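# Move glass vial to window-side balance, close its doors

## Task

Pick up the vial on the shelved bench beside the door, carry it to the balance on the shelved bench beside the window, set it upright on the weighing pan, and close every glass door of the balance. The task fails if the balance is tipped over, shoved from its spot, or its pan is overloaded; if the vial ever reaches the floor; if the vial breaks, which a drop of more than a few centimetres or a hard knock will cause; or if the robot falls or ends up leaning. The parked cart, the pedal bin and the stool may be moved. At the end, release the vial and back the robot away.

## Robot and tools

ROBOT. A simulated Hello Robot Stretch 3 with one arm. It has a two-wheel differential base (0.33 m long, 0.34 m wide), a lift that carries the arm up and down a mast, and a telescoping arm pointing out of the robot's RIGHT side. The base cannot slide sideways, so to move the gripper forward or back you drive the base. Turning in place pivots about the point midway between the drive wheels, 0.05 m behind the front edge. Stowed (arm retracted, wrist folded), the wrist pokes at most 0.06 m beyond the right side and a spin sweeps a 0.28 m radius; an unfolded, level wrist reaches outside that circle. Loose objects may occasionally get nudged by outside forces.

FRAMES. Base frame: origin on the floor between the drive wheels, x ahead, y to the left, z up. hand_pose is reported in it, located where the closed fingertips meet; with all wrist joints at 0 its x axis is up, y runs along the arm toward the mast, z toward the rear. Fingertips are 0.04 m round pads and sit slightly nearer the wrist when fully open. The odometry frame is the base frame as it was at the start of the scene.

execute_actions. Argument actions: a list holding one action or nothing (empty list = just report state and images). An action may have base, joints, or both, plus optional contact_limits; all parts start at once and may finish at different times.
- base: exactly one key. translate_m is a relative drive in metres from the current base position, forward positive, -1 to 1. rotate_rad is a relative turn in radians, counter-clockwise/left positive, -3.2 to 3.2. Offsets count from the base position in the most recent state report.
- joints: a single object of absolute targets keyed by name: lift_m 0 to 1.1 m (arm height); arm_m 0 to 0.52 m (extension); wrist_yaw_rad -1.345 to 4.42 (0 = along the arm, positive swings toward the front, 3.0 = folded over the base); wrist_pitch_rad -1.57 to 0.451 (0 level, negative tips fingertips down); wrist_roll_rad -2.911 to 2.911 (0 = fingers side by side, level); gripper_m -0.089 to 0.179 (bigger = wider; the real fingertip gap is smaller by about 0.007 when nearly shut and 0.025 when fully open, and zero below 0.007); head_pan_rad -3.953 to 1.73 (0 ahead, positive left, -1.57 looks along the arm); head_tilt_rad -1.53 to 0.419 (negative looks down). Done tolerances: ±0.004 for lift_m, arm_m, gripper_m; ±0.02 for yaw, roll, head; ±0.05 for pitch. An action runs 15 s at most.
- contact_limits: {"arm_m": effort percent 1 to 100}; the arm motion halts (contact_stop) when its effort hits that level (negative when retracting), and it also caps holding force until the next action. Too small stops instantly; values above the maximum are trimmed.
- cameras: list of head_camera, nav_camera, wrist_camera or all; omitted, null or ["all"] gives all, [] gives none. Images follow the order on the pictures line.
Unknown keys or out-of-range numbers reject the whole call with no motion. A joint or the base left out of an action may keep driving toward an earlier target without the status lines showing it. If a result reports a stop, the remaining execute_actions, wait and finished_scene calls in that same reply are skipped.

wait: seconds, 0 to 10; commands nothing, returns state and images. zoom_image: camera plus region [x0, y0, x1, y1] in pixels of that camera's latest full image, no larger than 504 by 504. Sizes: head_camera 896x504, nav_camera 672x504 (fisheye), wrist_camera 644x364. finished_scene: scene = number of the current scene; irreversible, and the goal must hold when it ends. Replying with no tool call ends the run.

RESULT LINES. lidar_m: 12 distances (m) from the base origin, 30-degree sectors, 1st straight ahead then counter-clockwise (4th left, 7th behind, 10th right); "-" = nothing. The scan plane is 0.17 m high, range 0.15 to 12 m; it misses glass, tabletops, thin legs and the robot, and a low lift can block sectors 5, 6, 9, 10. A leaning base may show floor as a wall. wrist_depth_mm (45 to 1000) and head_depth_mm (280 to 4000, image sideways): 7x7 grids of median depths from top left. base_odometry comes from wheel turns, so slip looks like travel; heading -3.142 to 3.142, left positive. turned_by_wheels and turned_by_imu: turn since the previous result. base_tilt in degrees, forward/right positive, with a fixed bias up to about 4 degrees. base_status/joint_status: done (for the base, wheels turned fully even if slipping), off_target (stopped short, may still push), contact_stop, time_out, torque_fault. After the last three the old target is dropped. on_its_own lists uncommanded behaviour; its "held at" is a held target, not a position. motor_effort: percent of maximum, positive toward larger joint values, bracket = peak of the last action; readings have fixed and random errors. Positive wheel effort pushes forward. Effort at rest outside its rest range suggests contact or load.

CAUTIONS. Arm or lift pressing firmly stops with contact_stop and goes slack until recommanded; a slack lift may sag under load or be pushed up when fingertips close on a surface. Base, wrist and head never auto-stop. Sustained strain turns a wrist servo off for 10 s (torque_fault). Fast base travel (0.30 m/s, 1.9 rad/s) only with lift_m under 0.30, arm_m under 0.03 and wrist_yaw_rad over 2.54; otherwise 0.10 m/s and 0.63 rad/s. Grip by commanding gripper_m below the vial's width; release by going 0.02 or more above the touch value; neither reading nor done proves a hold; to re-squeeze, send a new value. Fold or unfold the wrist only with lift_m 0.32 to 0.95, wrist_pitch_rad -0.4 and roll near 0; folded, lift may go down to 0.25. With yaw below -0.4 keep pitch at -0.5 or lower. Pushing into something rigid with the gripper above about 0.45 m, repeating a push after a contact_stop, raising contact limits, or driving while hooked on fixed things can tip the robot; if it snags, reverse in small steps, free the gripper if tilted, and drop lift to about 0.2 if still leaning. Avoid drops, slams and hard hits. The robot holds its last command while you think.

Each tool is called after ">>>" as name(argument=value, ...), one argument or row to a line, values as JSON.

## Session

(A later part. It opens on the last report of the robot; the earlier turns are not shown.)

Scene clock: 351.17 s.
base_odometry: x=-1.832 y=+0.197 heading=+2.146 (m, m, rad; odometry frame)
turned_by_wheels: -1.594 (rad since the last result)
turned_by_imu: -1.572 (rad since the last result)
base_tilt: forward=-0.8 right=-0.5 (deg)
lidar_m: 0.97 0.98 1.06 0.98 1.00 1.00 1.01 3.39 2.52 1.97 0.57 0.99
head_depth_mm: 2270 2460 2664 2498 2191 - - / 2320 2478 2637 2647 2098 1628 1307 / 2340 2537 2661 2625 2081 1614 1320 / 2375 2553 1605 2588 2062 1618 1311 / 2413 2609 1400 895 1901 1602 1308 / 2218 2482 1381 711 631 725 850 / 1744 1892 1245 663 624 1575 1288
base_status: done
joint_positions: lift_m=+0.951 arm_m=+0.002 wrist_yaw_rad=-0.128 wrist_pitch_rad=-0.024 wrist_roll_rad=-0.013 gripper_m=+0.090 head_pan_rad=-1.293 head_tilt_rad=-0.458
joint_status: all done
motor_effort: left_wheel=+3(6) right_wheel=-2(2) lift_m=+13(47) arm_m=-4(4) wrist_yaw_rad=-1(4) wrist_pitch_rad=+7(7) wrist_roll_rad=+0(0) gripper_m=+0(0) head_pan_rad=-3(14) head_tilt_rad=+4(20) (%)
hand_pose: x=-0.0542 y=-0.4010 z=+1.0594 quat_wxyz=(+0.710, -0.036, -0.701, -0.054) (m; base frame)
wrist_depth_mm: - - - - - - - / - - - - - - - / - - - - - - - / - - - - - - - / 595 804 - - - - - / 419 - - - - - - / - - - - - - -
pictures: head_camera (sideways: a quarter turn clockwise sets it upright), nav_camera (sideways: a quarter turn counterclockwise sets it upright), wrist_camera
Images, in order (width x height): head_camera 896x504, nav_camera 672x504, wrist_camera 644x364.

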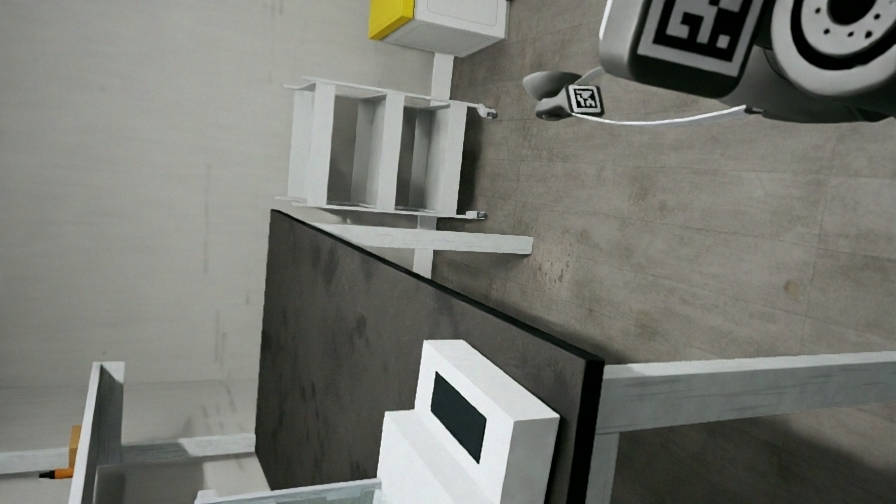

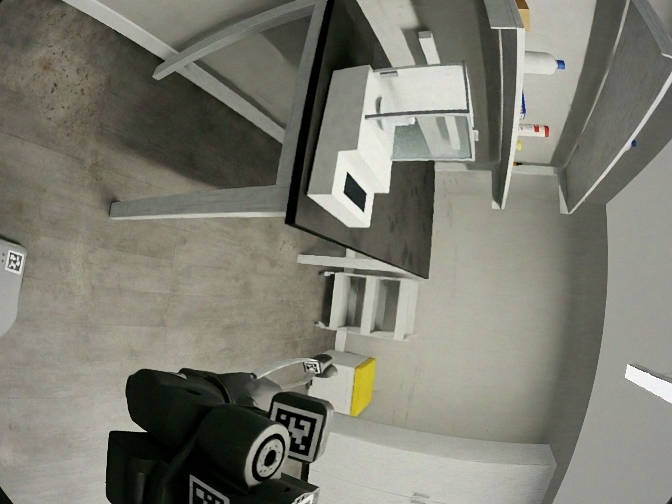

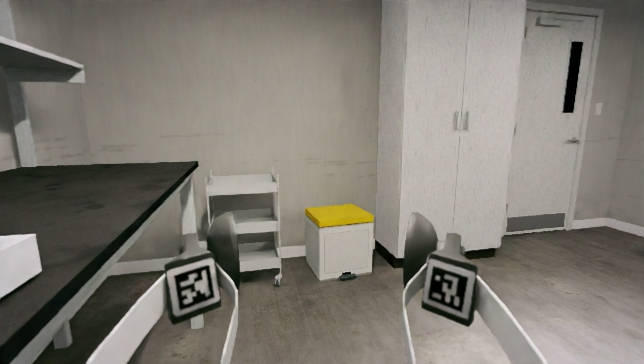

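>>> execute_actions(
  actions=[
    {"base": {"translate_m": 0.59}, "joints": {"head_pan_rad": -1.6, "head_tilt_rad": -0.5}},
  ],
)

Scene clock: 359.67 s.
base_odometry: x=-2.153 y=+0.692 heading=+2.146 (m, m, rad; odometry frame)
turned_by_wheels: +0.000 (rad since the last result)
turned_by_imu: +0.004 (rad since the last result)
base_tilt: forward=-0.9 right=-0.6 (deg)
lidar_m: 0.38 0.38 0.48 1.03 1.06 1.35 1.58 3.92 0.57 1.82 0.53 0.41
head_depth_mm: 2396 2643 2782 691 562 - - / 2371 2534 2341 577 556 - - / 2329 2497 1181 581 536 - - / 2294 2418 1255 581 538 - - / 2279 2421 1145 753 579 1466 1279 / 2174 2409 1218 782 575 1447 1267 / 344 1766 1199 774 572 1297 1203
base_status: done
joint_positions: lift_m=+0.951 arm_m=+0.002 wrist_yaw_rad=-0.128 wrist_pitch_rad=-0.024 wrist_roll_rad=-0.013 gripper_m=+0.090 head_pan_rad=-1.593 head_tilt_rad=-0.493
joint_status: all done
motor_effort: left_wheel=+2(5) right_wheel=-1(1) lift_m=+13(13) arm_m=-5(4) wrist_yaw_rad=-1(2) wrist_pitch_rad=+7(7) wrist_roll_rad=+0(0) gripper_m=+0(0) head_pan_rad=-4(25) head_tilt_rad=-3(9) (%)
hand_pose: x=-0.0542 y=-0.4010 z=+1.0594 quat_wxyz=(+0.710, -0.036, -0.701, -0.054) (m; base frame)
wrist_depth_mm: 710 784 - - - - - / 765 - - - - - - / 696 - - - - - - / 756 - 435 436 - - - / 592 595 317 310 315 - - / 412 410 249 256 265 290 - / 313 314 261 265 277 291 312
pictures: head_camera (sideways: a quarter turn clockwise sets it upright), nav_camera (sideways: a quarter turn counterclockwise sets it upright), wrist_camera
Images, in order (width x height): head_camera 896x504, nav_camera 672x504, wrist_camera 644x364.

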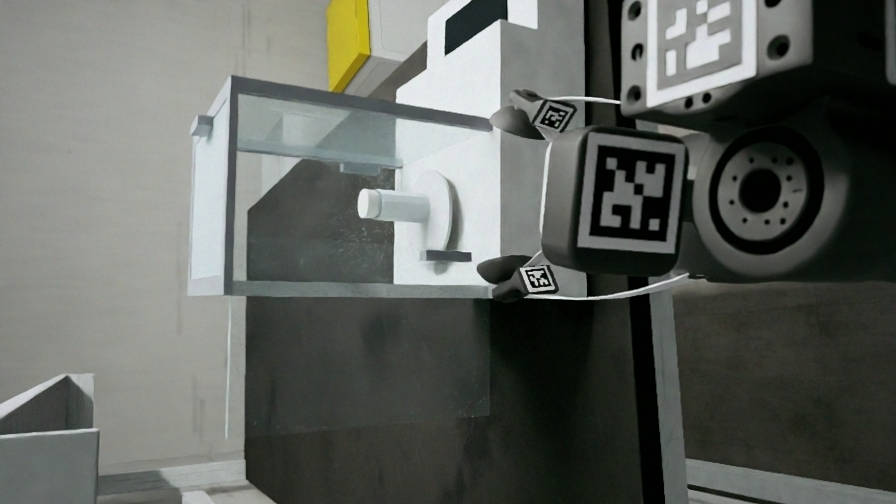

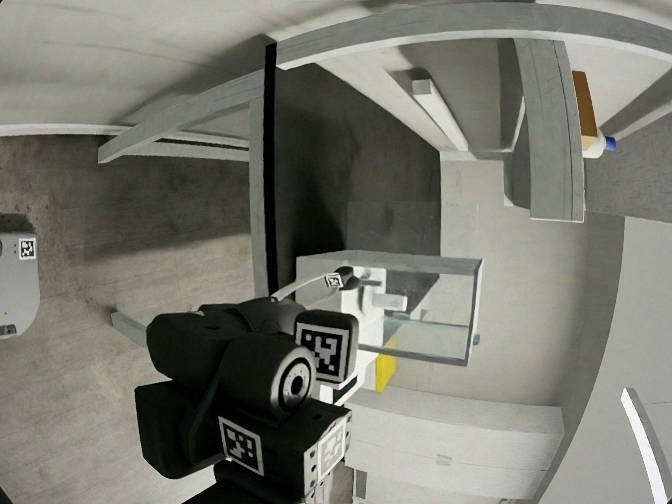

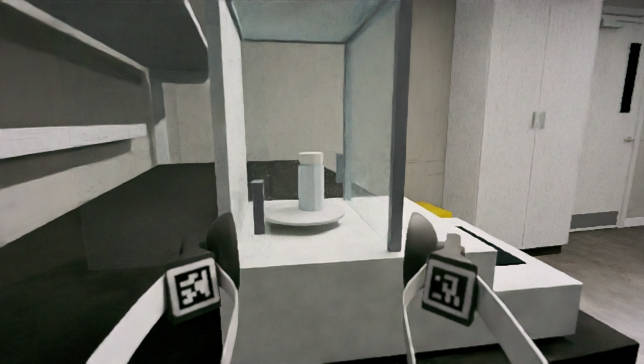

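>>> execute_actions(
  actions=[
    {"base": {"translate_m": -0.047}, "joints": {"wrist_yaw_rad": 0.0, "gripper_m": 0.175}},
  ],
  cameras=["head_camera", "wrist_camera"],
)

Scene clock: 371.30 s.
base_odometry: x=-2.127 y=+0.652 heading=+2.146 (m, m, rad; odometry frame)
turned_by_wheels: +0.000 (rad since the last result)
turned_by_imu: +0.001 (rad since the last result)
base_tilt: forward=-0.8 right=-0.5 (deg)
lidar_m: 0.42 0.43 0.54 1.04 1.06 1.34 1.53 3.87 0.55 1.92 0.56 0.46
head_depth_mm: 2390 2623 2773 2542 569 - - / 2372 2606 2787 639 562 - - / 2336 2483 1094 571 543 - - / 2299 2431 1254 567 534 - - / 2281 2384 1066 561 539 1460 1277 / 2203 2412 1218 782 556 1455 1270 / 1561 2323 1202 774 571 1404 1267
base_status: done
joint_positions: lift_m=+0.951 arm_m=+0.002 wrist_yaw_rad=-0.002 wrist_pitch_rad=-0.024 wrist_roll_rad=-0.013 gripper_m=+0.175 head_pan_rad=-1.593 head_tilt_rad=-0.493
joint_status: all done
motor_effort: left_wheel=+3(5) right_wheel=+0(4) lift_m=+13(13) arm_m=-4(4) wrist_yaw_rad=+3(3) wrist_pitch_rad=+7(7) wrist_roll_rad=+0(0) gripper_m=+0(92) head_pan_rad=-3(4) head_tilt_rad=-2(3) (%)
hand_pose: x=-0.0220 y=-0.4031 z=+1.0594 quat_wxyz=(+0.712, +0.008, -0.702, -0.009) (m; base frame)
wrist_depth_mm: 649 775 388 - - - - / 652 - 385 - - - - / 597 951 383 - - - - / 647 922 309 433 - - - / 595 649 315 311 316 - - / 426 410 253 254 256 257 - / 298 314 263 263 264 268 272
pictures: head_camera (sideways: a quarter turn clockwise sets it upright), wrist_camera
Images, in order (width x height): head_camera 896x504, wrist_camera 644x364.

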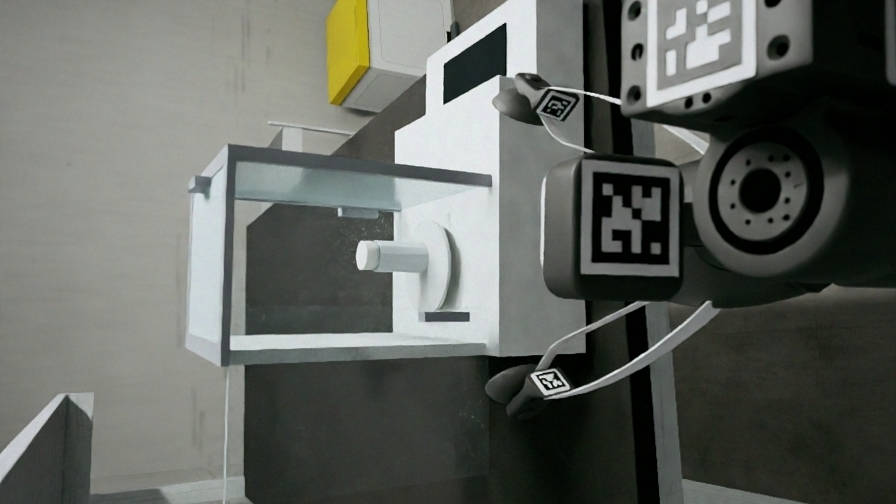

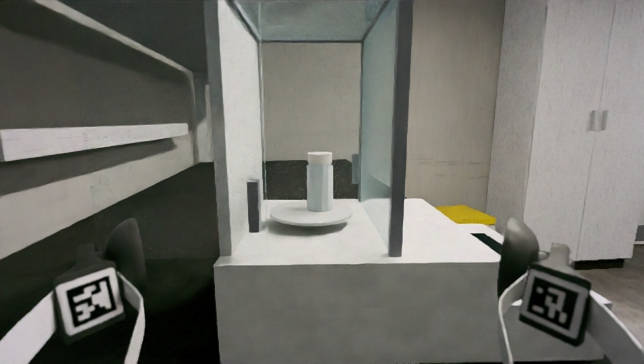

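>>> execute_actions(
  actions=[
    {"joints": {"arm_m": 0.065, "gripper_m": 0.15}, "contact_limits": {"arm_m": 10}},
  ],
  cameras=["head_camera", "wrist_camera"],
)

Scene clock: 376.90 s.
base_odometry: x=-2.127 y=+0.652 heading=+2.146 (m, m, rad; odometry frame)
turned_by_wheels: +0.000 (rad since the last result)
turned_by_imu: +0.001 (rad since the last result)
base_tilt: forward=-0.9 right=-0.5 (deg)
lidar_m: 0.42 0.43 0.54 1.05 1.06 1.34 1.53 3.87 0.55 1.92 0.56 0.46
head_depth_mm: 2415 2654 2783 2540 - - - / 2384 2609 2786 683 - - - / 2361 2452 1093 601 - - 1230 / 2304 2442 1250 596 - - 1222 / 2289 2388 1067 582 539 1471 1282 / 2198 2400 1213 783 576 1456 1272 / 1564 2322 1202 774 572 1402 1261
base_status: not commanded
joint_positions: lift_m=+0.951 arm_m=+0.065 wrist_yaw_rad=-0.002 wrist_pitch_rad=-0.024 wrist_roll_rad=-0.013 gripper_m=+0.150 head_pan_rad=-1.593 head_tilt_rad=-0.494
joint_status: all done
motor_effort: left_wheel=+2(2) right_wheel=+0(1) lift_m=+13(13) arm_m=+4(5) wrist_yaw_rad=+1(2) wrist_pitch_rad=+7(7) wrist_roll_rad=+0(0) gripper_m=+0(87) head_pan_rad=-3(4) head_tilt_rad=-3(4) (%)
contact_limits: arm_m 10 (drawing in: default 31, maximum 51; extending or still: default 42, maximum 69)
hand_pose: x=-0.0219 y=-0.4653 z=+1.0594 quat_wxyz=(+0.712, +0.008, -0.702, -0.009) (m; base frame)
wrist_depth_mm: 646 770 272 - - - - / 659 957 272 - - - - / 605 874 270 - - - - / 659 925 267 810 - - - / 584 650 231 274 288 - - / 411 - 205 217 204 - - / 314 313 192 194 196 198 222
pictures: head_camera (sideways: a quarter turn clockwise sets it upright), wrist_camera
Images, in order (width x height): head_camera 896x504, wrist_camera 644x364.

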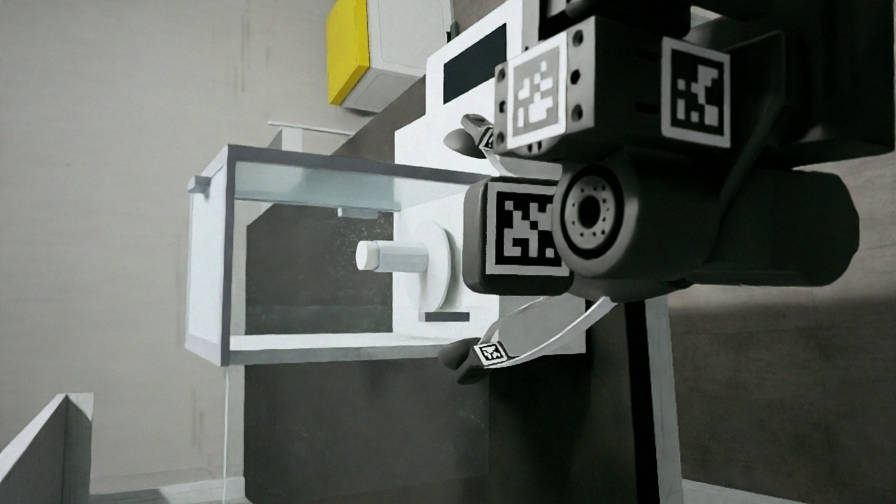

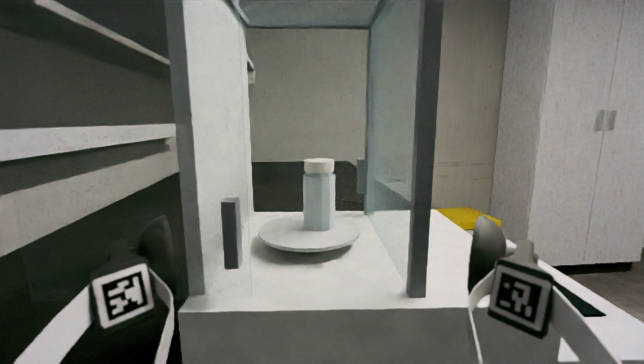

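>>> execute_actions(
  actions=[
    {"joints": {"arm_m": 0.08}, "contact_limits": {"arm_m": 8}},
  ],
  cameras=["head_camera", "wrist_camera"],
)

Scene clock: 379.73 s.
base_odometry: x=-2.127 y=+0.652 heading=+2.146 (m, m, rad; odometry frame)
turned_by_wheels: +0.000 (rad since the last result)
turned_by_imu: +0.001 (rad since the last result)
base_tilt: forward=-0.7 right=-0.6 (deg)
lidar_m: 0.42 0.43 0.54 1.05 1.06 1.34 1.53 3.88 0.55 1.92 0.56 0.46
head_depth_mm: 2425 2630 2773 2573 - - 1235 / 2380 2600 2776 724 - - 848 / 2325 2466 1090 615 - - 1257 / 2298 2422 1254 597 - - 1252 / 2256 2397 1061 584 539 1462 1277 / 2209 2418 1219 783 575 1449 1274 / 1559 2318 1200 774 572 1402 1266
base_status: not commanded
joint_positions: lift_m=+0.951 arm_m=+0.080 wrist_yaw_rad=-0.002 wrist_pitch_rad=-0.024 wrist_roll_rad=-0.013 gripper_m=+0.150 head_pan_rad=-1.593 head_tilt_rad=-0.494
joint_status: all done
motor_effort: left_wheel=+2(2) right_wheel=-1(1) lift_m=+13(13) arm_m=+4(3) wrist_yaw_rad=+2(2) wrist_pitch_rad=+7(7) wrist_roll_rad=+0(0) gripper_m=-1(1) head_pan_rad=-3(3) head_tilt_rad=-3(3) (%)
contact_limits: arm_m 8 (drawing in: default 31, maximum 51; extending or still: default 42, maximum 69)
hand_pose: x=-0.0219 y=-0.4803 z=+1.0594 quat_wxyz=(+0.712, +0.008, -0.702, -0.009) (m; base frame)
wrist_depth_mm: 655 710 275 - - - - / 665 885 273 - - - - / 617 824 271 - - - - / 657 886 269 792 917 - - / 588 599 205 268 315 - - / 409 - 205 218 204 - - / 314 297 177 178 180 181 222
pictures: head_camera (sideways: a quarter turn clockwise sets it upright), wrist_camera
Images, in order (width x height): head_camera 896x504, wrist_camera 644x364.

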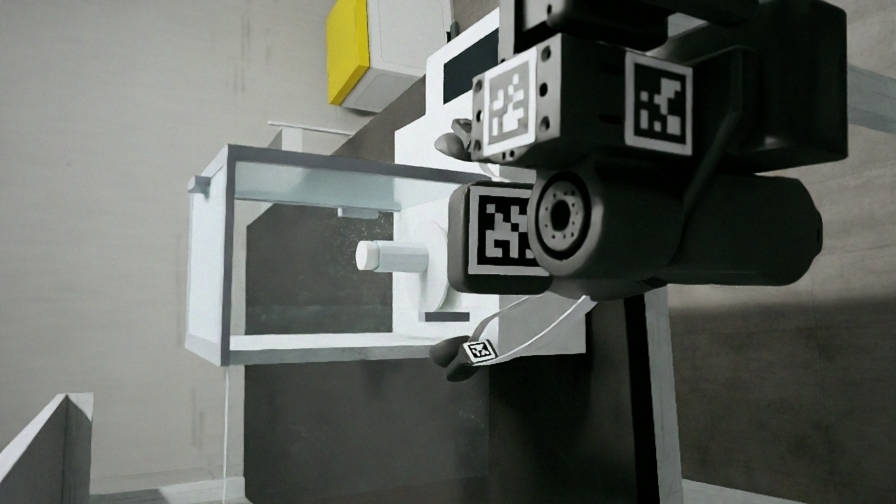

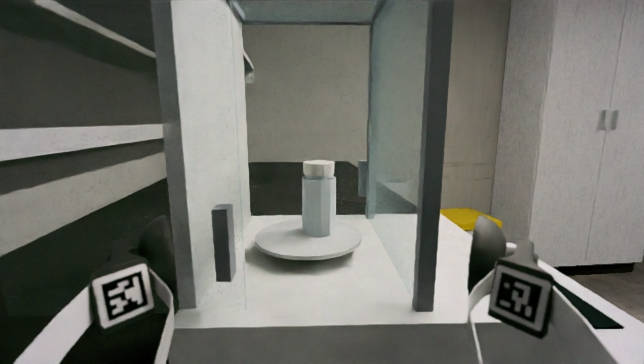

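>>> execute_actions(
  actions=[
    {"joints": {"arm_m": 0.089}, "contact_limits": {"arm_m": 8}},
  ],
  cameras=["head_camera", "wrist_camera"],
)

Scene clock: 381.70 s.
base_odometry: x=-2.127 y=+0.652 heading=+2.146 (m, m, rad; odometry frame)
turned_by_wheels: +0.000 (rad since the last result)
turned_by_imu: +0.000 (rad since the last result)
base_tilt: forward=-0.9 right=-0.6 (deg)
lidar_m: 0.42 0.43 0.54 1.05 1.06 1.34 1.53 3.87 0.55 1.91 0.56 0.46
head_depth_mm: 2429 2634 2782 2565 - - 1241 / 2367 2601 2771 727 - - 846 / 2342 2466 1094 631 - - 1260 / 2307 2422 1254 596 - - 1254 / 2282 2384 1064 571 539 1463 1273 / 2209 2412 1215 799 576 1454 1275 / 1565 2333 1200 773 572 1397 1266
base_status: not commanded
joint_positions: lift_m=+0.951 arm_m=+0.087 wrist_yaw_rad=+0.005 wrist_pitch_rad=-0.024 wrist_roll_rad=-0.013 gripper_m=+0.150 head_pan_rad=-1.593 head_tilt_rad=-0.494
joint_status: arm_m contact_stop (moved +0.007 of +0.009)
on_its_own: arm_m is slack since a contact_stop, until your next command for it
motor_effort: left_wheel=+3(3) right_wheel=+0(0) lift_m=+13(13) arm_m=+0(9) wrist_yaw_rad=-5(5) wrist_pitch_rad=+7(7) wrist_roll_rad=+0(0) gripper_m=-2(2) head_pan_rad=-4(4) head_tilt_rad=-4(3) (%)
contact_limits: arm_m 8 (drawing in: default 31, maximum 51; extending or still: default 42, maximum 69)
hand_pose: x=-0.0202 y=-0.4871 z=+1.0593 quat_wxyz=(+0.712, +0.010, -0.702, -0.007) (m; base frame)
wrist_depth_mm: 651 702 263 - - - - / 663 874 262 - - - - / 607 808 261 - - - - / 651 858 260 917 - - - / 589 596 259 261 288 - - / 409 - 199 217 204 - - / 312 298 171 173 173 173 212
pictures: head_camera (sideways: a quarter turn clockwise sets it upright), wrist_camera
Images, in order (width x height): head_camera 896x504, wrist_camera 644x364.

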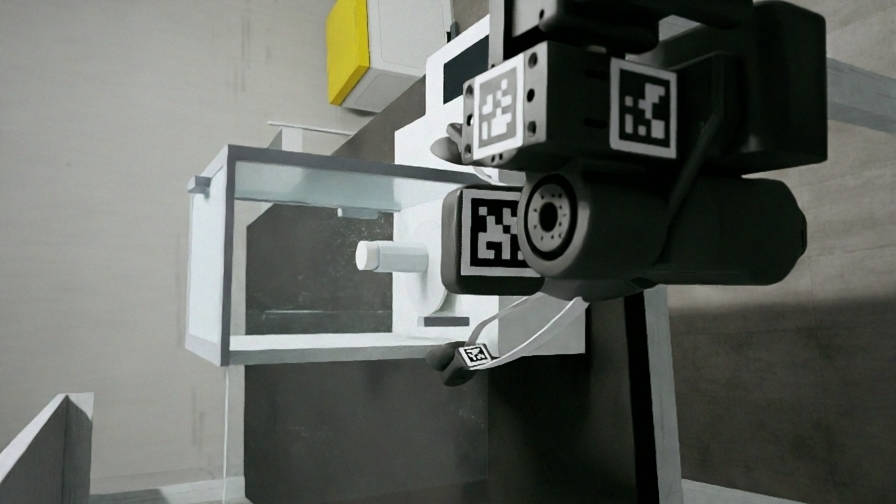

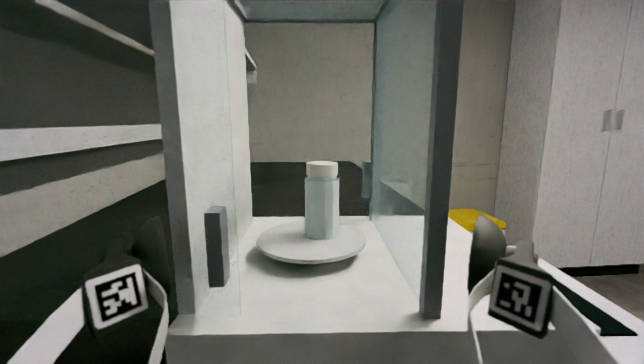

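>>> execute_actions(
  actions=[
    {"joints": {"arm_m": 0.081}},
  ],
  cameras=[],
)

>>> execute_actions(
  actions=[
    {"base": {"translate_m": -0.04}},
  ],
  cameras=["head_camera", "wrist_camera"],
)

Scene clock: 383.80 s.
base_odometry: x=-2.127 y=+0.652 heading=+2.146 (m, m, rad; odometry frame)
turned_by_wheels: +0.000 (rad since the last result)
turned_by_imu: +0.000 (rad since the last result)
base_tilt: forward=-0.8 right=-0.6 (deg)
lidar_m: 0.42 0.43 0.54 1.05 1.06 1.34 1.53 3.87 0.55 1.91 0.56 0.46
head_depth_mm: 2416 2648 2770 2560 - - 1237 / 2378 2596 2763 724 - - 846 / 2340 2477 1093 615 - - 1254 / 2318 2430 1249 596 - - 1251 / 2276 2378 1058 581 538 1461 1279 / 2202 2408 1217 780 576 1450 1272 / 1566 2315 1196 775 571 1402 1267
base_status: not commanded
joint_positions: lift_m=+0.951 arm_m=+0.081 wrist_yaw_rad=+0.002 wrist_pitch_rad=-0.024 wrist_roll_rad=-0.013 gripper_m=+0.150 head_pan_rad=-1.593 head_tilt_rad=-0.494
joint_status: all done
motor_effort: left_wheel=+2(2) right_wheel=+0(0) lift_m=+13(13) arm_m=-4(5) wrist_yaw_rad=-2(5) wrist_pitch_rad=+7(7) wrist_roll_rad=+0(0) gripper_m=-1(3) head_pan_rad=-4(3) head_tilt_rad=-3(3) (%)
hand_pose: x=-0.0208 y=-0.4819 z=+1.0593 quat_wxyz=(+0.712, +0.010, -0.702, -0.008) (m; base frame)
wrist_depth_mm: 643 714 267 - - - - / 666 878 266 - - - - / 607 851 266 - - - - / 656 871 266 356 919 - - / 586 593 252 268 289 - - / 406 - 202 217 217 - - / 315 299 176 176 178 179 223
pictures: none
No camera images: the call's "cameras" was empty. Leave "cameras" out to get every camera's image.

Scene clock: 385.47 s.
base_odometry: x=-2.106 y=+0.619 heading=+2.146 (m, m, rad; odometry frame)
turned_by_wheels: +0.000 (rad since the last result)
turned_by_imu: +0.000 (rad since the last result)
base_tilt: forward=-0.8 right=-0.5 (deg)
lidar_m: 0.46 0.47 0.60 1.04 1.05 1.33 1.48 3.83 0.54 1.92 0.58 0.50
head_depth_mm: 2395 2640 2807 2623 - - 1241 / 2386 2613 2802 906 - - 848 / 2351 2560 2269 650 - - 1252 / 2311 2416 1070 626 - - 1259 / 2293 2397 1232 580 538 1497 1277 / 2229 2339 583 633 541 1458 1271 / 1583 2340 1193 773 571 1440 1267
base_status: done
joint_positions: lift_m=+0.951 arm_m=+0.081 wrist_yaw_rad=+0.004 wrist_pitch_rad=-0.024 wrist_roll_rad=-0.013 gripper_m=+0.150 head_pan_rad=-1.593 head_tilt_rad=-0.494
joint_status: not commanded
motor_effort: left_wheel=+2(4) right_wheel=-1(3) lift_m=+13(13) arm_m=-4(4) wrist_yaw_rad=-4(4) wrist_pitch_rad=+7(7) wrist_roll_rad=+0(0) gripper_m=-1(2) head_pan_rad=-3(4) head_tilt_rad=-3(3) (%)
hand_pose: x=-0.0205 y=-0.4818 z=+1.0593 quat_wxyz=(+0.712, +0.010, -0.702, -0.007) (m; base frame)
wrist_depth_mm: 659 201 - - - - - / 689 200 - - - - - / 659 199 - - - - - / 709 199 814 805 - - - / 593 185 277 275 347 - - / 411 - 217 217 217 - - / 314 176 177 178 179 181 -
pictures: head_camera (sideways: a quarter turn clockwise sets it upright), wrist_camera
Images, in order (width x height): head_camera 896x504, wrist_camera 644x364.

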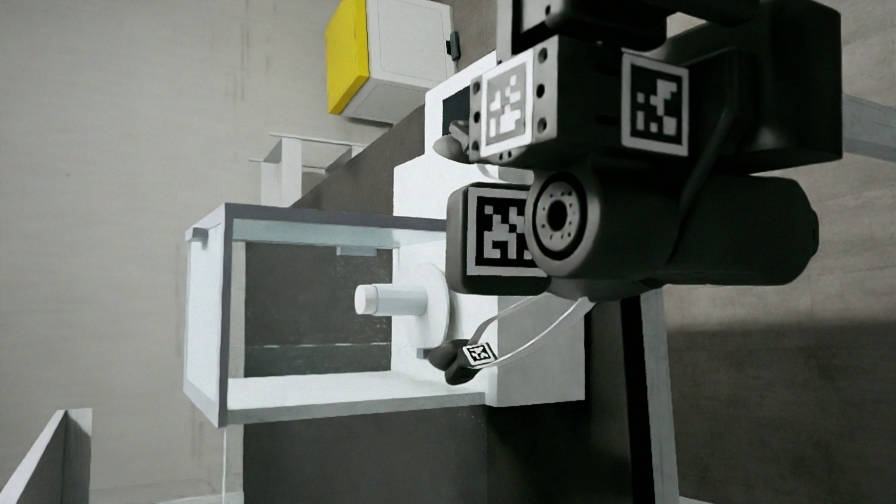

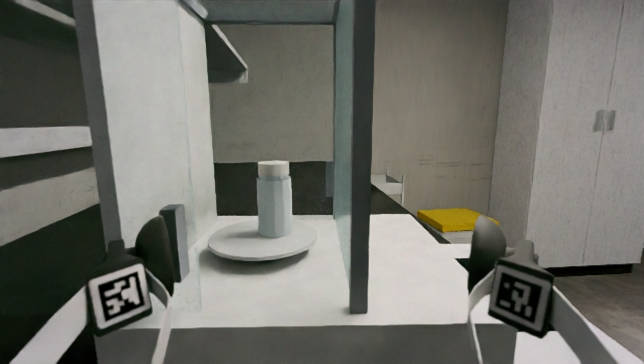

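>>> execute_actions(
  actions=[
    {"base": {"translate_m": -0.05}, "joints": {"arm_m": 0.084}, "contact_limits": {"arm_m": 8}},
  ],
  cameras=["head_camera", "wrist_camera"],
)

Scene clock: 388.97 s.
base_odometry: x=-2.078 y=+0.577 heading=+2.146 (m, m, rad; odometry frame)
turned_by_wheels: +0.000 (rad since the last result)
turned_by_imu: +0.001 (rad since the last result)
base_tilt: forward=-0.8 right=-0.4 (deg)
lidar_m: 0.51 0.52 0.65 1.03 1.05 1.33 1.44 3.79 0.52 0.53 0.63 0.56
head_depth_mm: 2411 2650 2795 2632 - - 1239 / 2414 2585 2776 2631 - - 1231 / 2354 2559 2577 718 - - 837 / 2312 2503 1161 662 - - 1258 / 2278 2375 1230 586 542 1508 1278 / 2247 2402 1210 582 537 1494 1270 / 2137 2309 520 576 549 1447 1268
base_status: done
joint_positions: lift_m=+0.951 arm_m=+0.084 wrist_yaw_rad=+0.005 wrist_pitch_rad=-0.024 wrist_roll_rad=-0.013 gripper_m=+0.150 head_pan_rad=-1.593 head_tilt_rad=-0.494
joint_status: all done
motor_effort: left_wheel=+2(5) right_wheel=-2(4) lift_m=+13(13) arm_m=+4(6) wrist_yaw_rad=-6(5) wrist_pitch_rad=+7(7) wrist_roll_rad=+0(0) gripper_m=-2(2) head_pan_rad=-3(3) head_tilt_rad=-2(4) (%)
contact_limits: arm_m 8 (drawing in: default 31, maximum 51; extending or still: default 42, maximum 69)
hand_pose: x=-0.0201 y=-0.4843 z=+1.0593 quat_wxyz=(+0.712, +0.011, -0.702, -0.007) (m; base frame)
wrist_depth_mm: 201 290 886 - - - - / 201 290 - - - - - / 201 290 - - - - - / 201 287 278 912 - - - / 201 237 263 314 706 - - / 200 - 217 217 256 - - / 175 175 176 177 179 217 -
pictures: head_camera (sideways: a quarter turn clockwise sets it upright), wrist_camera
Images, in order (width x height): head_camera 896x504, wrist_camera 644x364.

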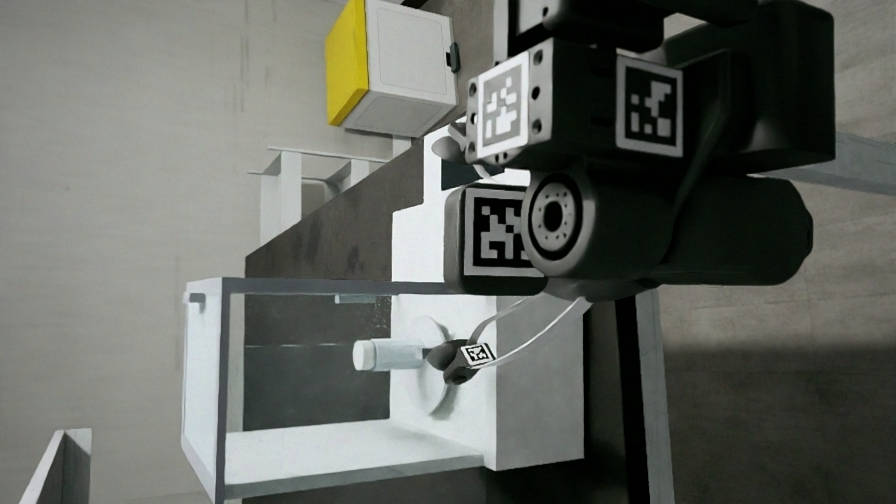

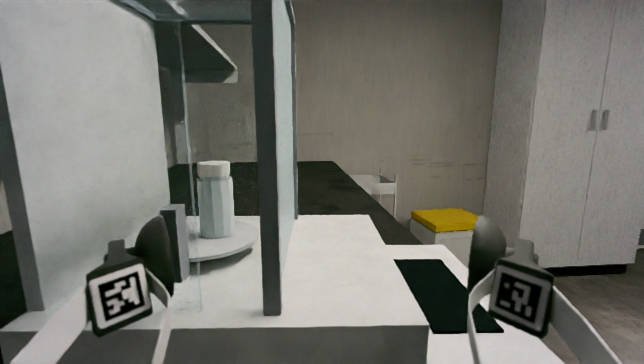

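>>> execute_actions(
  actions=[
    {"base": {"translate_m": -0.035}},
  ],
  cameras=["head_camera", "wrist_camera"],
)

Scene clock: 392.80 s.
base_odometry: x=-2.059 y=+0.547 heading=+2.146 (m, m, rad; odometry frame)
turned_by_wheels: +0.000 (rad since the last result)
turned_by_imu: +0.001 (rad since the last result)
base_tilt: forward=-0.8 right=-0.5 (deg)
lidar_m: 0.55 0.56 0.70 1.03 1.04 1.32 1.40 3.79 0.52 0.51 0.70 0.59
head_depth_mm: 2425 2646 2835 2643 - - 1235 / 2379 2609 2792 2622 - - 1236 / 2352 2577 2732 807 - - 812 / 2328 2500 1249 701 - - 1256 / 2289 2431 1059 574 546 1499 1278 / 2259 2425 1214 581 536 1499 1270 / 2171 2338 608 549 532 1448 1264
base_status: done
joint_positions: lift_m=+0.951 arm_m=+0.084 wrist_yaw_rad=+0.005 wrist_pitch_rad=-0.024 wrist_roll_rad=-0.013 gripper_m=+0.150 head_pan_rad=-1.593 head_tilt_rad=-0.494
joint_status: not commanded
motor_effort: left_wheel=+2(3) right_wheel=+0(4) lift_m=+13(13) arm_m=+4(4) wrist_yaw_rad=-5(5) wrist_pitch_rad=+7(7) wrist_roll_rad=+0(0) gripper_m=-1(1) head_pan_rad=-3(3) head_tilt_rad=-2(3) (%)
hand_pose: x=-0.0201 y=-0.4843 z=+1.0593 quat_wxyz=(+0.712, +0.011, -0.702, -0.007) (m; base frame)
wrist_depth_mm: 245 645 326 - - - - / 244 - - - - - - / 245 - - - - - - / 245 307 820 - - - - / 244 289 272 346 - - - / 219 - 205 217 287 - - / 177 177 177 179 222 - -
pictures: head_camera (sideways: a quarter turn clockwise sets it upright), wrist_camera
Images, in order (width x height): head_camera 896x504, wrist_camera 644x364.

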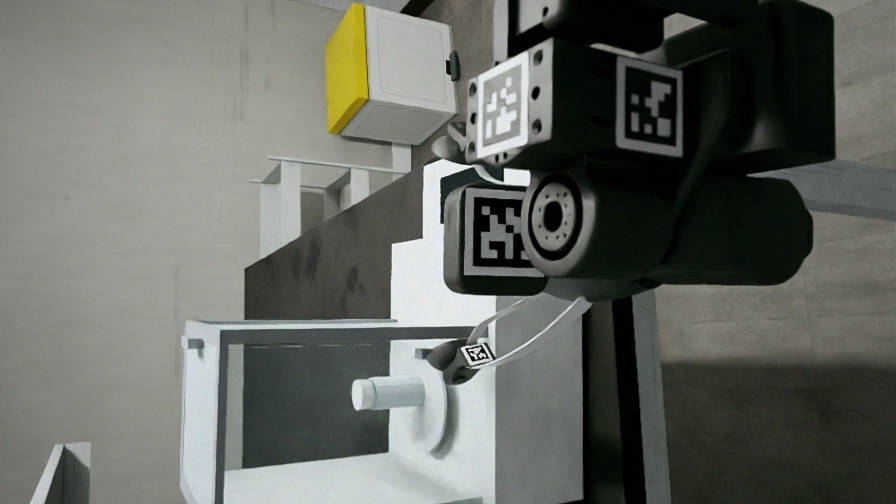

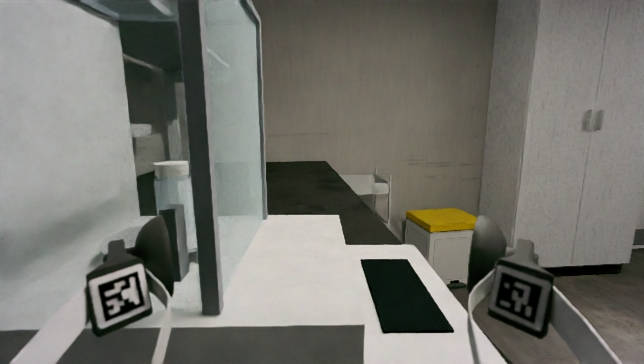

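>>> execute_actions(
  actions=[
    {"base": {"translate_m": -0.005}},
  ],
  cameras=["wrist_camera"],
)

Scene clock: 394.27 s.
base_odometry: x=-2.057 y=+0.543 heading=+2.147 (m, m, rad; odometry frame)
turned_by_wheels: +0.000 (rad since the last result)
turned_by_imu: +0.000 (rad since the last result)
base_tilt: forward=-0.9 right=-0.5 (deg)
lidar_m: 0.55 0.56 0.71 1.03 1.04 1.32 1.40 3.76 0.52 0.51 0.71 0.60
head_depth_mm: 2424 2649 2821 2639 - - 1239 / 2391 2625 2762 2614 - - 1238 / 2358 2557 2734 874 - - 805 / 2308 2525 1256 701 - - 1254 / 2297 2453 1146 575 548 1503 1283 / 2254 2425 1219 579 538 1499 1276 / 2176 2353 627 549 532 1443 1268
base_status: done
joint_positions: lift_m=+0.951 arm_m=+0.084 wrist_yaw_rad=+0.005 wrist_pitch_rad=-0.024 wrist_roll_rad=-0.013 gripper_m=+0.150 head_pan_rad=-1.593 head_tilt_rad=-0.494
joint_status: not commanded
motor_effort: left_wheel=+3(3) right_wheel=-1(3) lift_m=+13(13) arm_m=+4(4) wrist_yaw_rad=-5(5) wrist_pitch_rad=+7(7) wrist_roll_rad=+0(0) gripper_m=+0(2) head_pan_rad=-3(3) head_tilt_rad=-3(3) (%)
hand_pose: x=-0.0201 y=-0.4843 z=+1.0593 quat_wxyz=(+0.712, +0.011, -0.702, -0.007) (m; base frame)
wrist_depth_mm: 252 644 - - - - - / 252 - - - - - - / 251 - - - - - - / 250 296 814 - - - - / 250 276 291 345 - - - / 218 - 205 217 290 - - / 177 176 177 179 222 - -
pictures: wrist_camera
Images, in order (width x height): wrist_camera 644x364.

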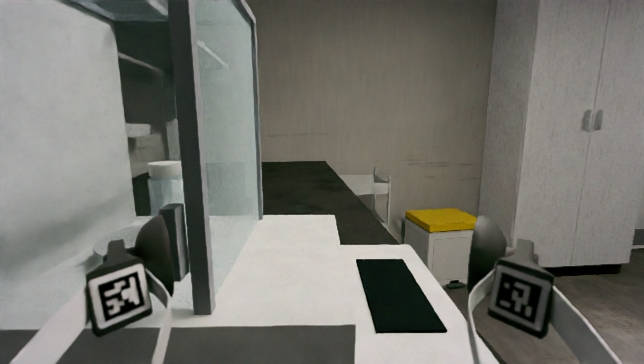

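>>> execute_actions(
  actions=[
    {"base": {"translate_m": -0.005}},
  ],
  cameras=["wrist_camera"],
)

Scene clock: 396.17 s.
base_odometry: x=-2.054 y=+0.539 heading=+2.147 (m, m, rad; odometry frame)
turned_by_wheels: +0.000 (rad since the last result)
turned_by_imu: +0.001 (rad since the last result)
base_tilt: forward=-0.9 right=-0.4 (deg)
lidar_m: 0.56 0.57 0.72 1.03 1.05 1.32 1.40 3.74 0.52 0.51 0.71 0.60
head_depth_mm: 2415 2642 2823 2619 - - 1245 / 2375 2626 2797 2596 - - 1235 / 2342 2583 2727 895 - - 809 / 2314 2518 1253 702 - - 1253 / 2299 2418 1062 589 547 1505 1276 / 2262 2413 1214 578 538 1498 1277 / 2179 2370 972 553 533 1449 1267
base_status: done
joint_positions: lift_m=+0.951 arm_m=+0.084 wrist_yaw_rad=+0.006 wrist_pitch_rad=-0.024 wrist_roll_rad=-0.013 gripper_m=+0.150 head_pan_rad=-1.593 head_tilt_rad=-0.494
joint_status: not commanded
motor_effort: left_wheel=+3(4) right_wheel=-2(5) lift_m=+13(13) arm_m=+4(4) wrist_yaw_rad=-6(5) wrist_pitch_rad=+7(7) wrist_roll_rad=+0(0) gripper_m=-2(3) head_pan_rad=-2(3) head_tilt_rad=-3(3) (%)
hand_pose: x=-0.0199 y=-0.4843 z=+1.0593 quat_wxyz=(+0.712, +0.011, -0.702, -0.006) (m; base frame)
wrist_depth_mm: 257 315 - - - - - / 256 - - - - - - / 255 - - - - - - / 255 301 808 - - - - / 256 270 288 347 - - - / 219 - 205 231 306 - - / 177 177 178 180 221 - -
pictures: wrist_camera
Images, in order (width x height): wrist_camera 644x364.

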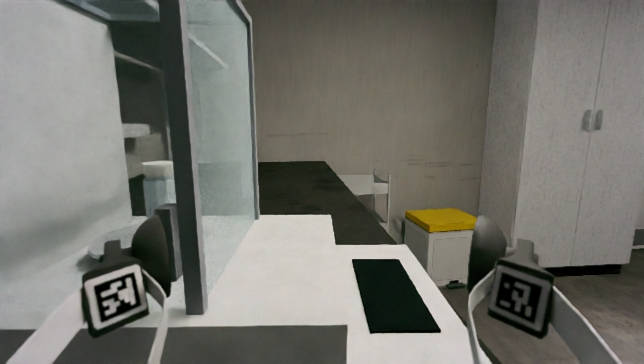

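>>> execute_actions(
  actions=[
    {"base": {"translate_m": -0.004}},
  ],
  cameras=["wrist_camera"],
)

Scene clock: 397.87 s.
base_odometry: x=-2.052 y=+0.536 heading=+2.147 (m, m, rad; odometry frame)
turned_by_wheels: +0.000 (rad since the last result)
turned_by_imu: +0.001 (rad since the last result)
base_tilt: forward=-0.8 right=-0.6 (deg)
lidar_m: 0.56 0.57 0.72 1.03 1.04 1.32 1.39 3.74 0.52 0.51 0.72 0.61
head_depth_mm: 2425 2646 2822 2647 - - 1241 / 2387 2611 2776 2633 - - 1232 / 2354 2573 2755 924 - - 815 / 2321 2511 1255 711 - - 1252 / 2299 2425 1062 588 548 1502 1278 / 2254 2409 1215 580 539 1496 1274 / 2174 2379 1037 565 533 1487 1266
base_status: done
joint_positions: lift_m=+0.951 arm_m=+0.084 wrist_yaw_rad=+0.011 wrist_pitch_rad=-0.024 wrist_roll_rad=-0.013 gripper_m=+0.150 head_pan_rad=-1.593 head_tilt_rad=-0.494
joint_status: not commanded
motor_effort: left_wheel=+4(4) right_wheel=-3(5) lift_m=+13(13) arm_m=+4(4) wrist_yaw_rad=-10(10) wrist_pitch_rad=+7(7) wrist_roll_rad=+0(0) gripper_m=-3(3) head_pan_rad=-3(4) head_tilt_rad=-3(4) (%)
hand_pose: x=-0.0188 y=-0.4843 z=+1.0593 quat_wxyz=(+0.712, +0.012, -0.702, -0.005) (m; base frame)
wrist_depth_mm: 260 314 - - - - - / 259 325 - - - - - / 260 - - - - - - / 258 305 814 - - - - / 259 253 290 356 - - - / 225 - 217 231 306 - - / - 177 178 180 223 - -
pictures: wrist_camera
Images, in order (width x height): wrist_camera 644x364.

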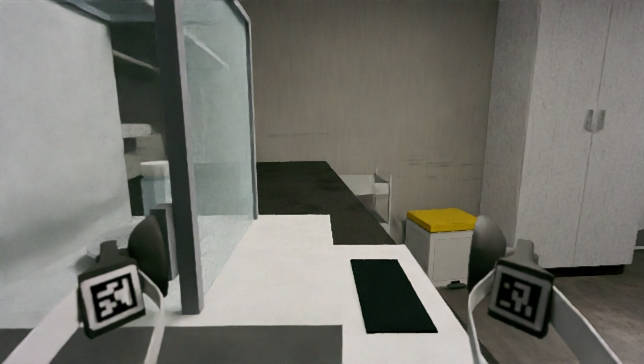

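At the stop. Relieve, then retract.

>>> execute_actions(
  actions=[
    {"base": {"translate_m": 0.012}},
  ],
  cameras=[],
)

>>> execute_actions(
  actions=[
    {"joints": {"arm_m": 0.005, "head_pan_rad": -1.3, "wrist_yaw_rad": 0.0}},
  ],
  cameras=["head_camera", "wrist_camera"],
)

Scene clock: 402.07 s.
base_odometry: x=-2.058 y=+0.546 heading=+2.147 (m, m, rad; odometry frame)
turned_by_wheels: +0.000 (rad since the last result)
turned_by_imu: +0.001 (rad since the last result)
base_tilt: forward=-0.9 right=-0.5 (deg)
lidar_m: 0.55 0.56 0.71 1.03 1.05 1.32 1.41 3.78 0.52 0.51 0.70 0.59
head_depth_mm: 2411 2633 2855 2636 - - 1242 / 2357 2623 2776 2612 - - 1236 / 2351 2569 2743 874 - - 805 / 2318 2525 1254 702 - - 1254 / 2305 2394 1059 588 547 1510 1278 / 2245 2419 1213 579 537 1489 1271 / 2164 2349 613 550 532 1444 1262
base_status: done
joint_positions: lift_m=+0.951 arm_m=+0.084 wrist_yaw_rad=+0.002 wrist_pitch_rad=-0.024 wrist_roll_rad=-0.013 gripper_m=+0.150 head_pan_rad=-1.593 head_tilt_rad=-0.494
joint_status: not commanded
motor_effort: left_wheel=+3(6) right_wheel=+0(1) lift_m=+13(13) arm_m=+4(4) wrist_yaw_rad=-2(9) wrist_pitch_rad=+7(7) wrist_roll_rad=+0(0) gripper_m=+0(3) head_pan_rad=-3(4) head_tilt_rad=-3(2) (%)
hand_pose: x=-0.0208 y=-0.4843 z=+1.0593 quat_wxyz=(+0.712, +0.010, -0.702, -0.008) (m; base frame)
wrist_depth_mm: 249 316 - - - - - / 247 - - - - - - / 248 - - - - - - / 247 311 813 - - - - / 248 276 288 345 - - - / 219 - 204 217 290 - - / - 176 178 179 222 - -
pictures: none
No camera images: the call's "cameras" was empty. Leave "cameras" out to get every camera's image.

Scene clock: 403.87 s.
base_odometry: x=-2.058 y=+0.546 heading=+2.147 (m, m, rad; odometry frame)
turned_by_wheels: +0.000 (rad since the last result)
turned_by_imu: +0.000 (rad since the last result)
base_tilt: forward=-0.8 right=-0.5 (deg)
lidar_m: 0.55 0.56 0.71 1.03 1.05 1.32 1.41 3.76 0.52 0.51 0.70 0.59
head_depth_mm: 2231 2429 2175 692 546 - - / 2251 2430 1190 605 524 - - / 2292 2450 1274 568 545 1471 1282 / 2265 2431 1076 592 555 1508 1278 / 1675 1803 551 587 576 1545 1279 / 1249 1409 1213 784 600 1459 1274 / 905 1080 1109 775 616 1302 1183
base_status: not commanded
joint_positions: lift_m=+0.951 arm_m=+0.005 wrist_yaw_rad=+0.002 wrist_pitch_rad=-0.024 wrist_roll_rad=-0.013 gripper_m=+0.150 head_pan_rad=-1.307 head_tilt_rad=-0.494
joint_status: all done
motor_effort: left_wheel=+2(2) right_wheel=-1(0) lift_m=+13(13) arm_m=-4(5) wrist_yaw_rad=-1(2) wrist_pitch_rad=+7(7) wrist_roll_rad=+0(0) gripper_m=+0(0) head_pan_rad=+4(27) head_tilt_rad=-4(3) (%)
hand_pose: x=-0.0210 y=-0.4059 z=+1.0593 quat_wxyz=(+0.712, +0.009, -0.702, -0.008) (m; base frame)
wrist_depth_mm: 260 387 - - - - - / 267 353 - - - - - / 273 354 - - - - - / 493 353 346 - - - - / 550 308 292 346 - - - / 365 - 253 256 292 - - / 312 261 262 265 265 - -
pictures: head_camera (sideways: a quarter turn clockwise sets it upright), wrist_camera
Images, in order (width x height): head_camera 896x504, wrist_camera 644x364.

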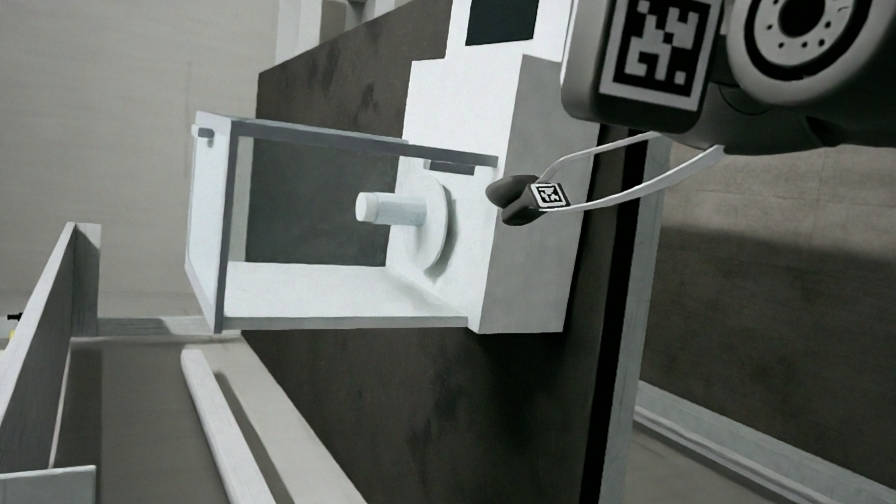

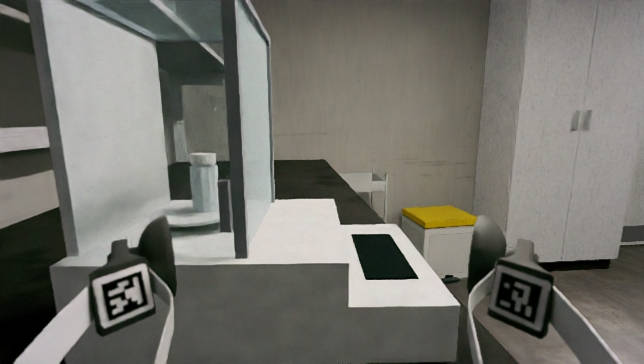

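>>> zoom_image(
  camera="head_camera",
  region=[160, 90, 520, 350],
)

Region (160, 90, 520, 350) of head_camera's 896x504 image, scaled by 1.400, with more detail than that image has.

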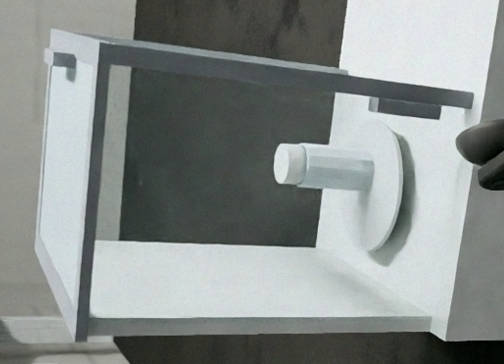

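>>> execute_actions(
  actions=[
    {"base": {"translate_m": -0.15}, "joints": {"wrist_yaw_rad": 1.8, "gripper_m": 0.05, "head_pan_rad": -1.1}},
  ],
  cameras=["head_camera"],
)

Scene clock: 409.63 s.
base_odometry: x=-1.976 y=+0.420 heading=+2.147 (m, m, rad; odometry frame)
turned_by_wheels: +0.000 (rad since the last result)
turned_by_imu: +0.001 (rad since the last result)
base_tilt: forward=-0.9 right=-0.4 (deg)
lidar_m: 0.70 0.71 0.90 1.01 1.03 1.28 1.26 3.62 2.46 0.50 0.94 0.75
head_depth_mm: 2227 2401 1319 822 537 593 953 / 2288 2471 1200 625 547 1437 736 / 2082 2402 1177 570 566 1564 1290 / 1596 1823 743 592 595 1610 - / 1264 608 591 611 632 1557 - / 1068 1161 1184 783 680 1451 1309 / 914 986 1044 776 1158 1285 1174
base_status: done
joint_positions: lift_m=+0.951 arm_m=+0.005 wrist_yaw_rad=+1.797 wrist_pitch_rad=-0.024 wrist_roll_rad=-0.013 gripper_m=+0.050 head_pan_rad=-1.107 head_tilt_rad=-0.494
joint_status: all done
motor_effort: left_wheel=+2(3) right_wheel=+0(1) lift_m=+13(13) arm_m=-4(4) wrist_yaw_rad=+3(5) wrist_pitch_rad=+7(7) wrist_roll_rad=+0(0) gripper_m=-1(88) head_pan_rad=+4(23) head_tilt_rad=-3(3) (%)
hand_pose: x=+0.2277 y=-0.0928 z=+1.0593 quat_wxyz=(+0.450, +0.555, -0.430, +0.552) (m; base frame)
wrist_depth_mm: 649 627 603 587 568 554 528 / 660 649 630 607 585 569 539 / 698 667 649 613 597 580 557 / 712 684 663 647 614 602 569 / 738 714 681 653 633 612 540 / 756 738 - 680 - 636 479 / 799 764 728 711 685 645 521
pictures: head_camera (sideways: a quarter turn clockwise sets it upright)
Images, in order (width x height): head_camera 896x504.

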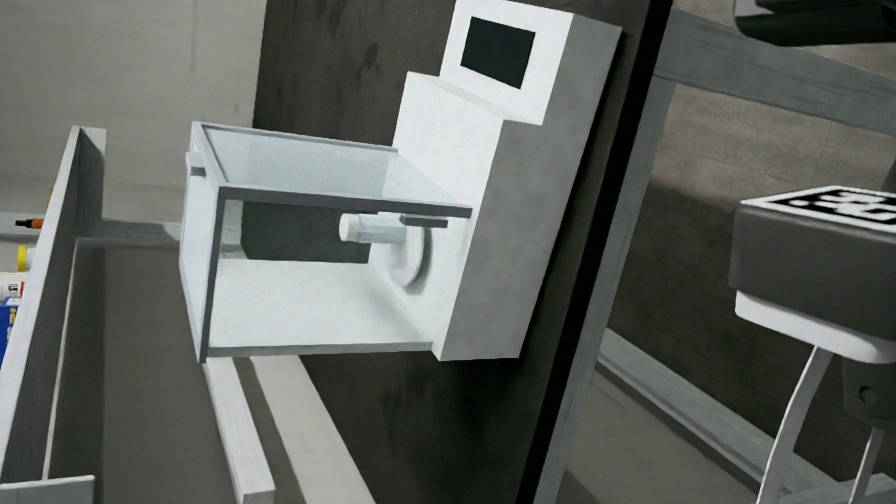

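>>> finished_scene(
  scene=1,
)

The scene is finished: the task was done.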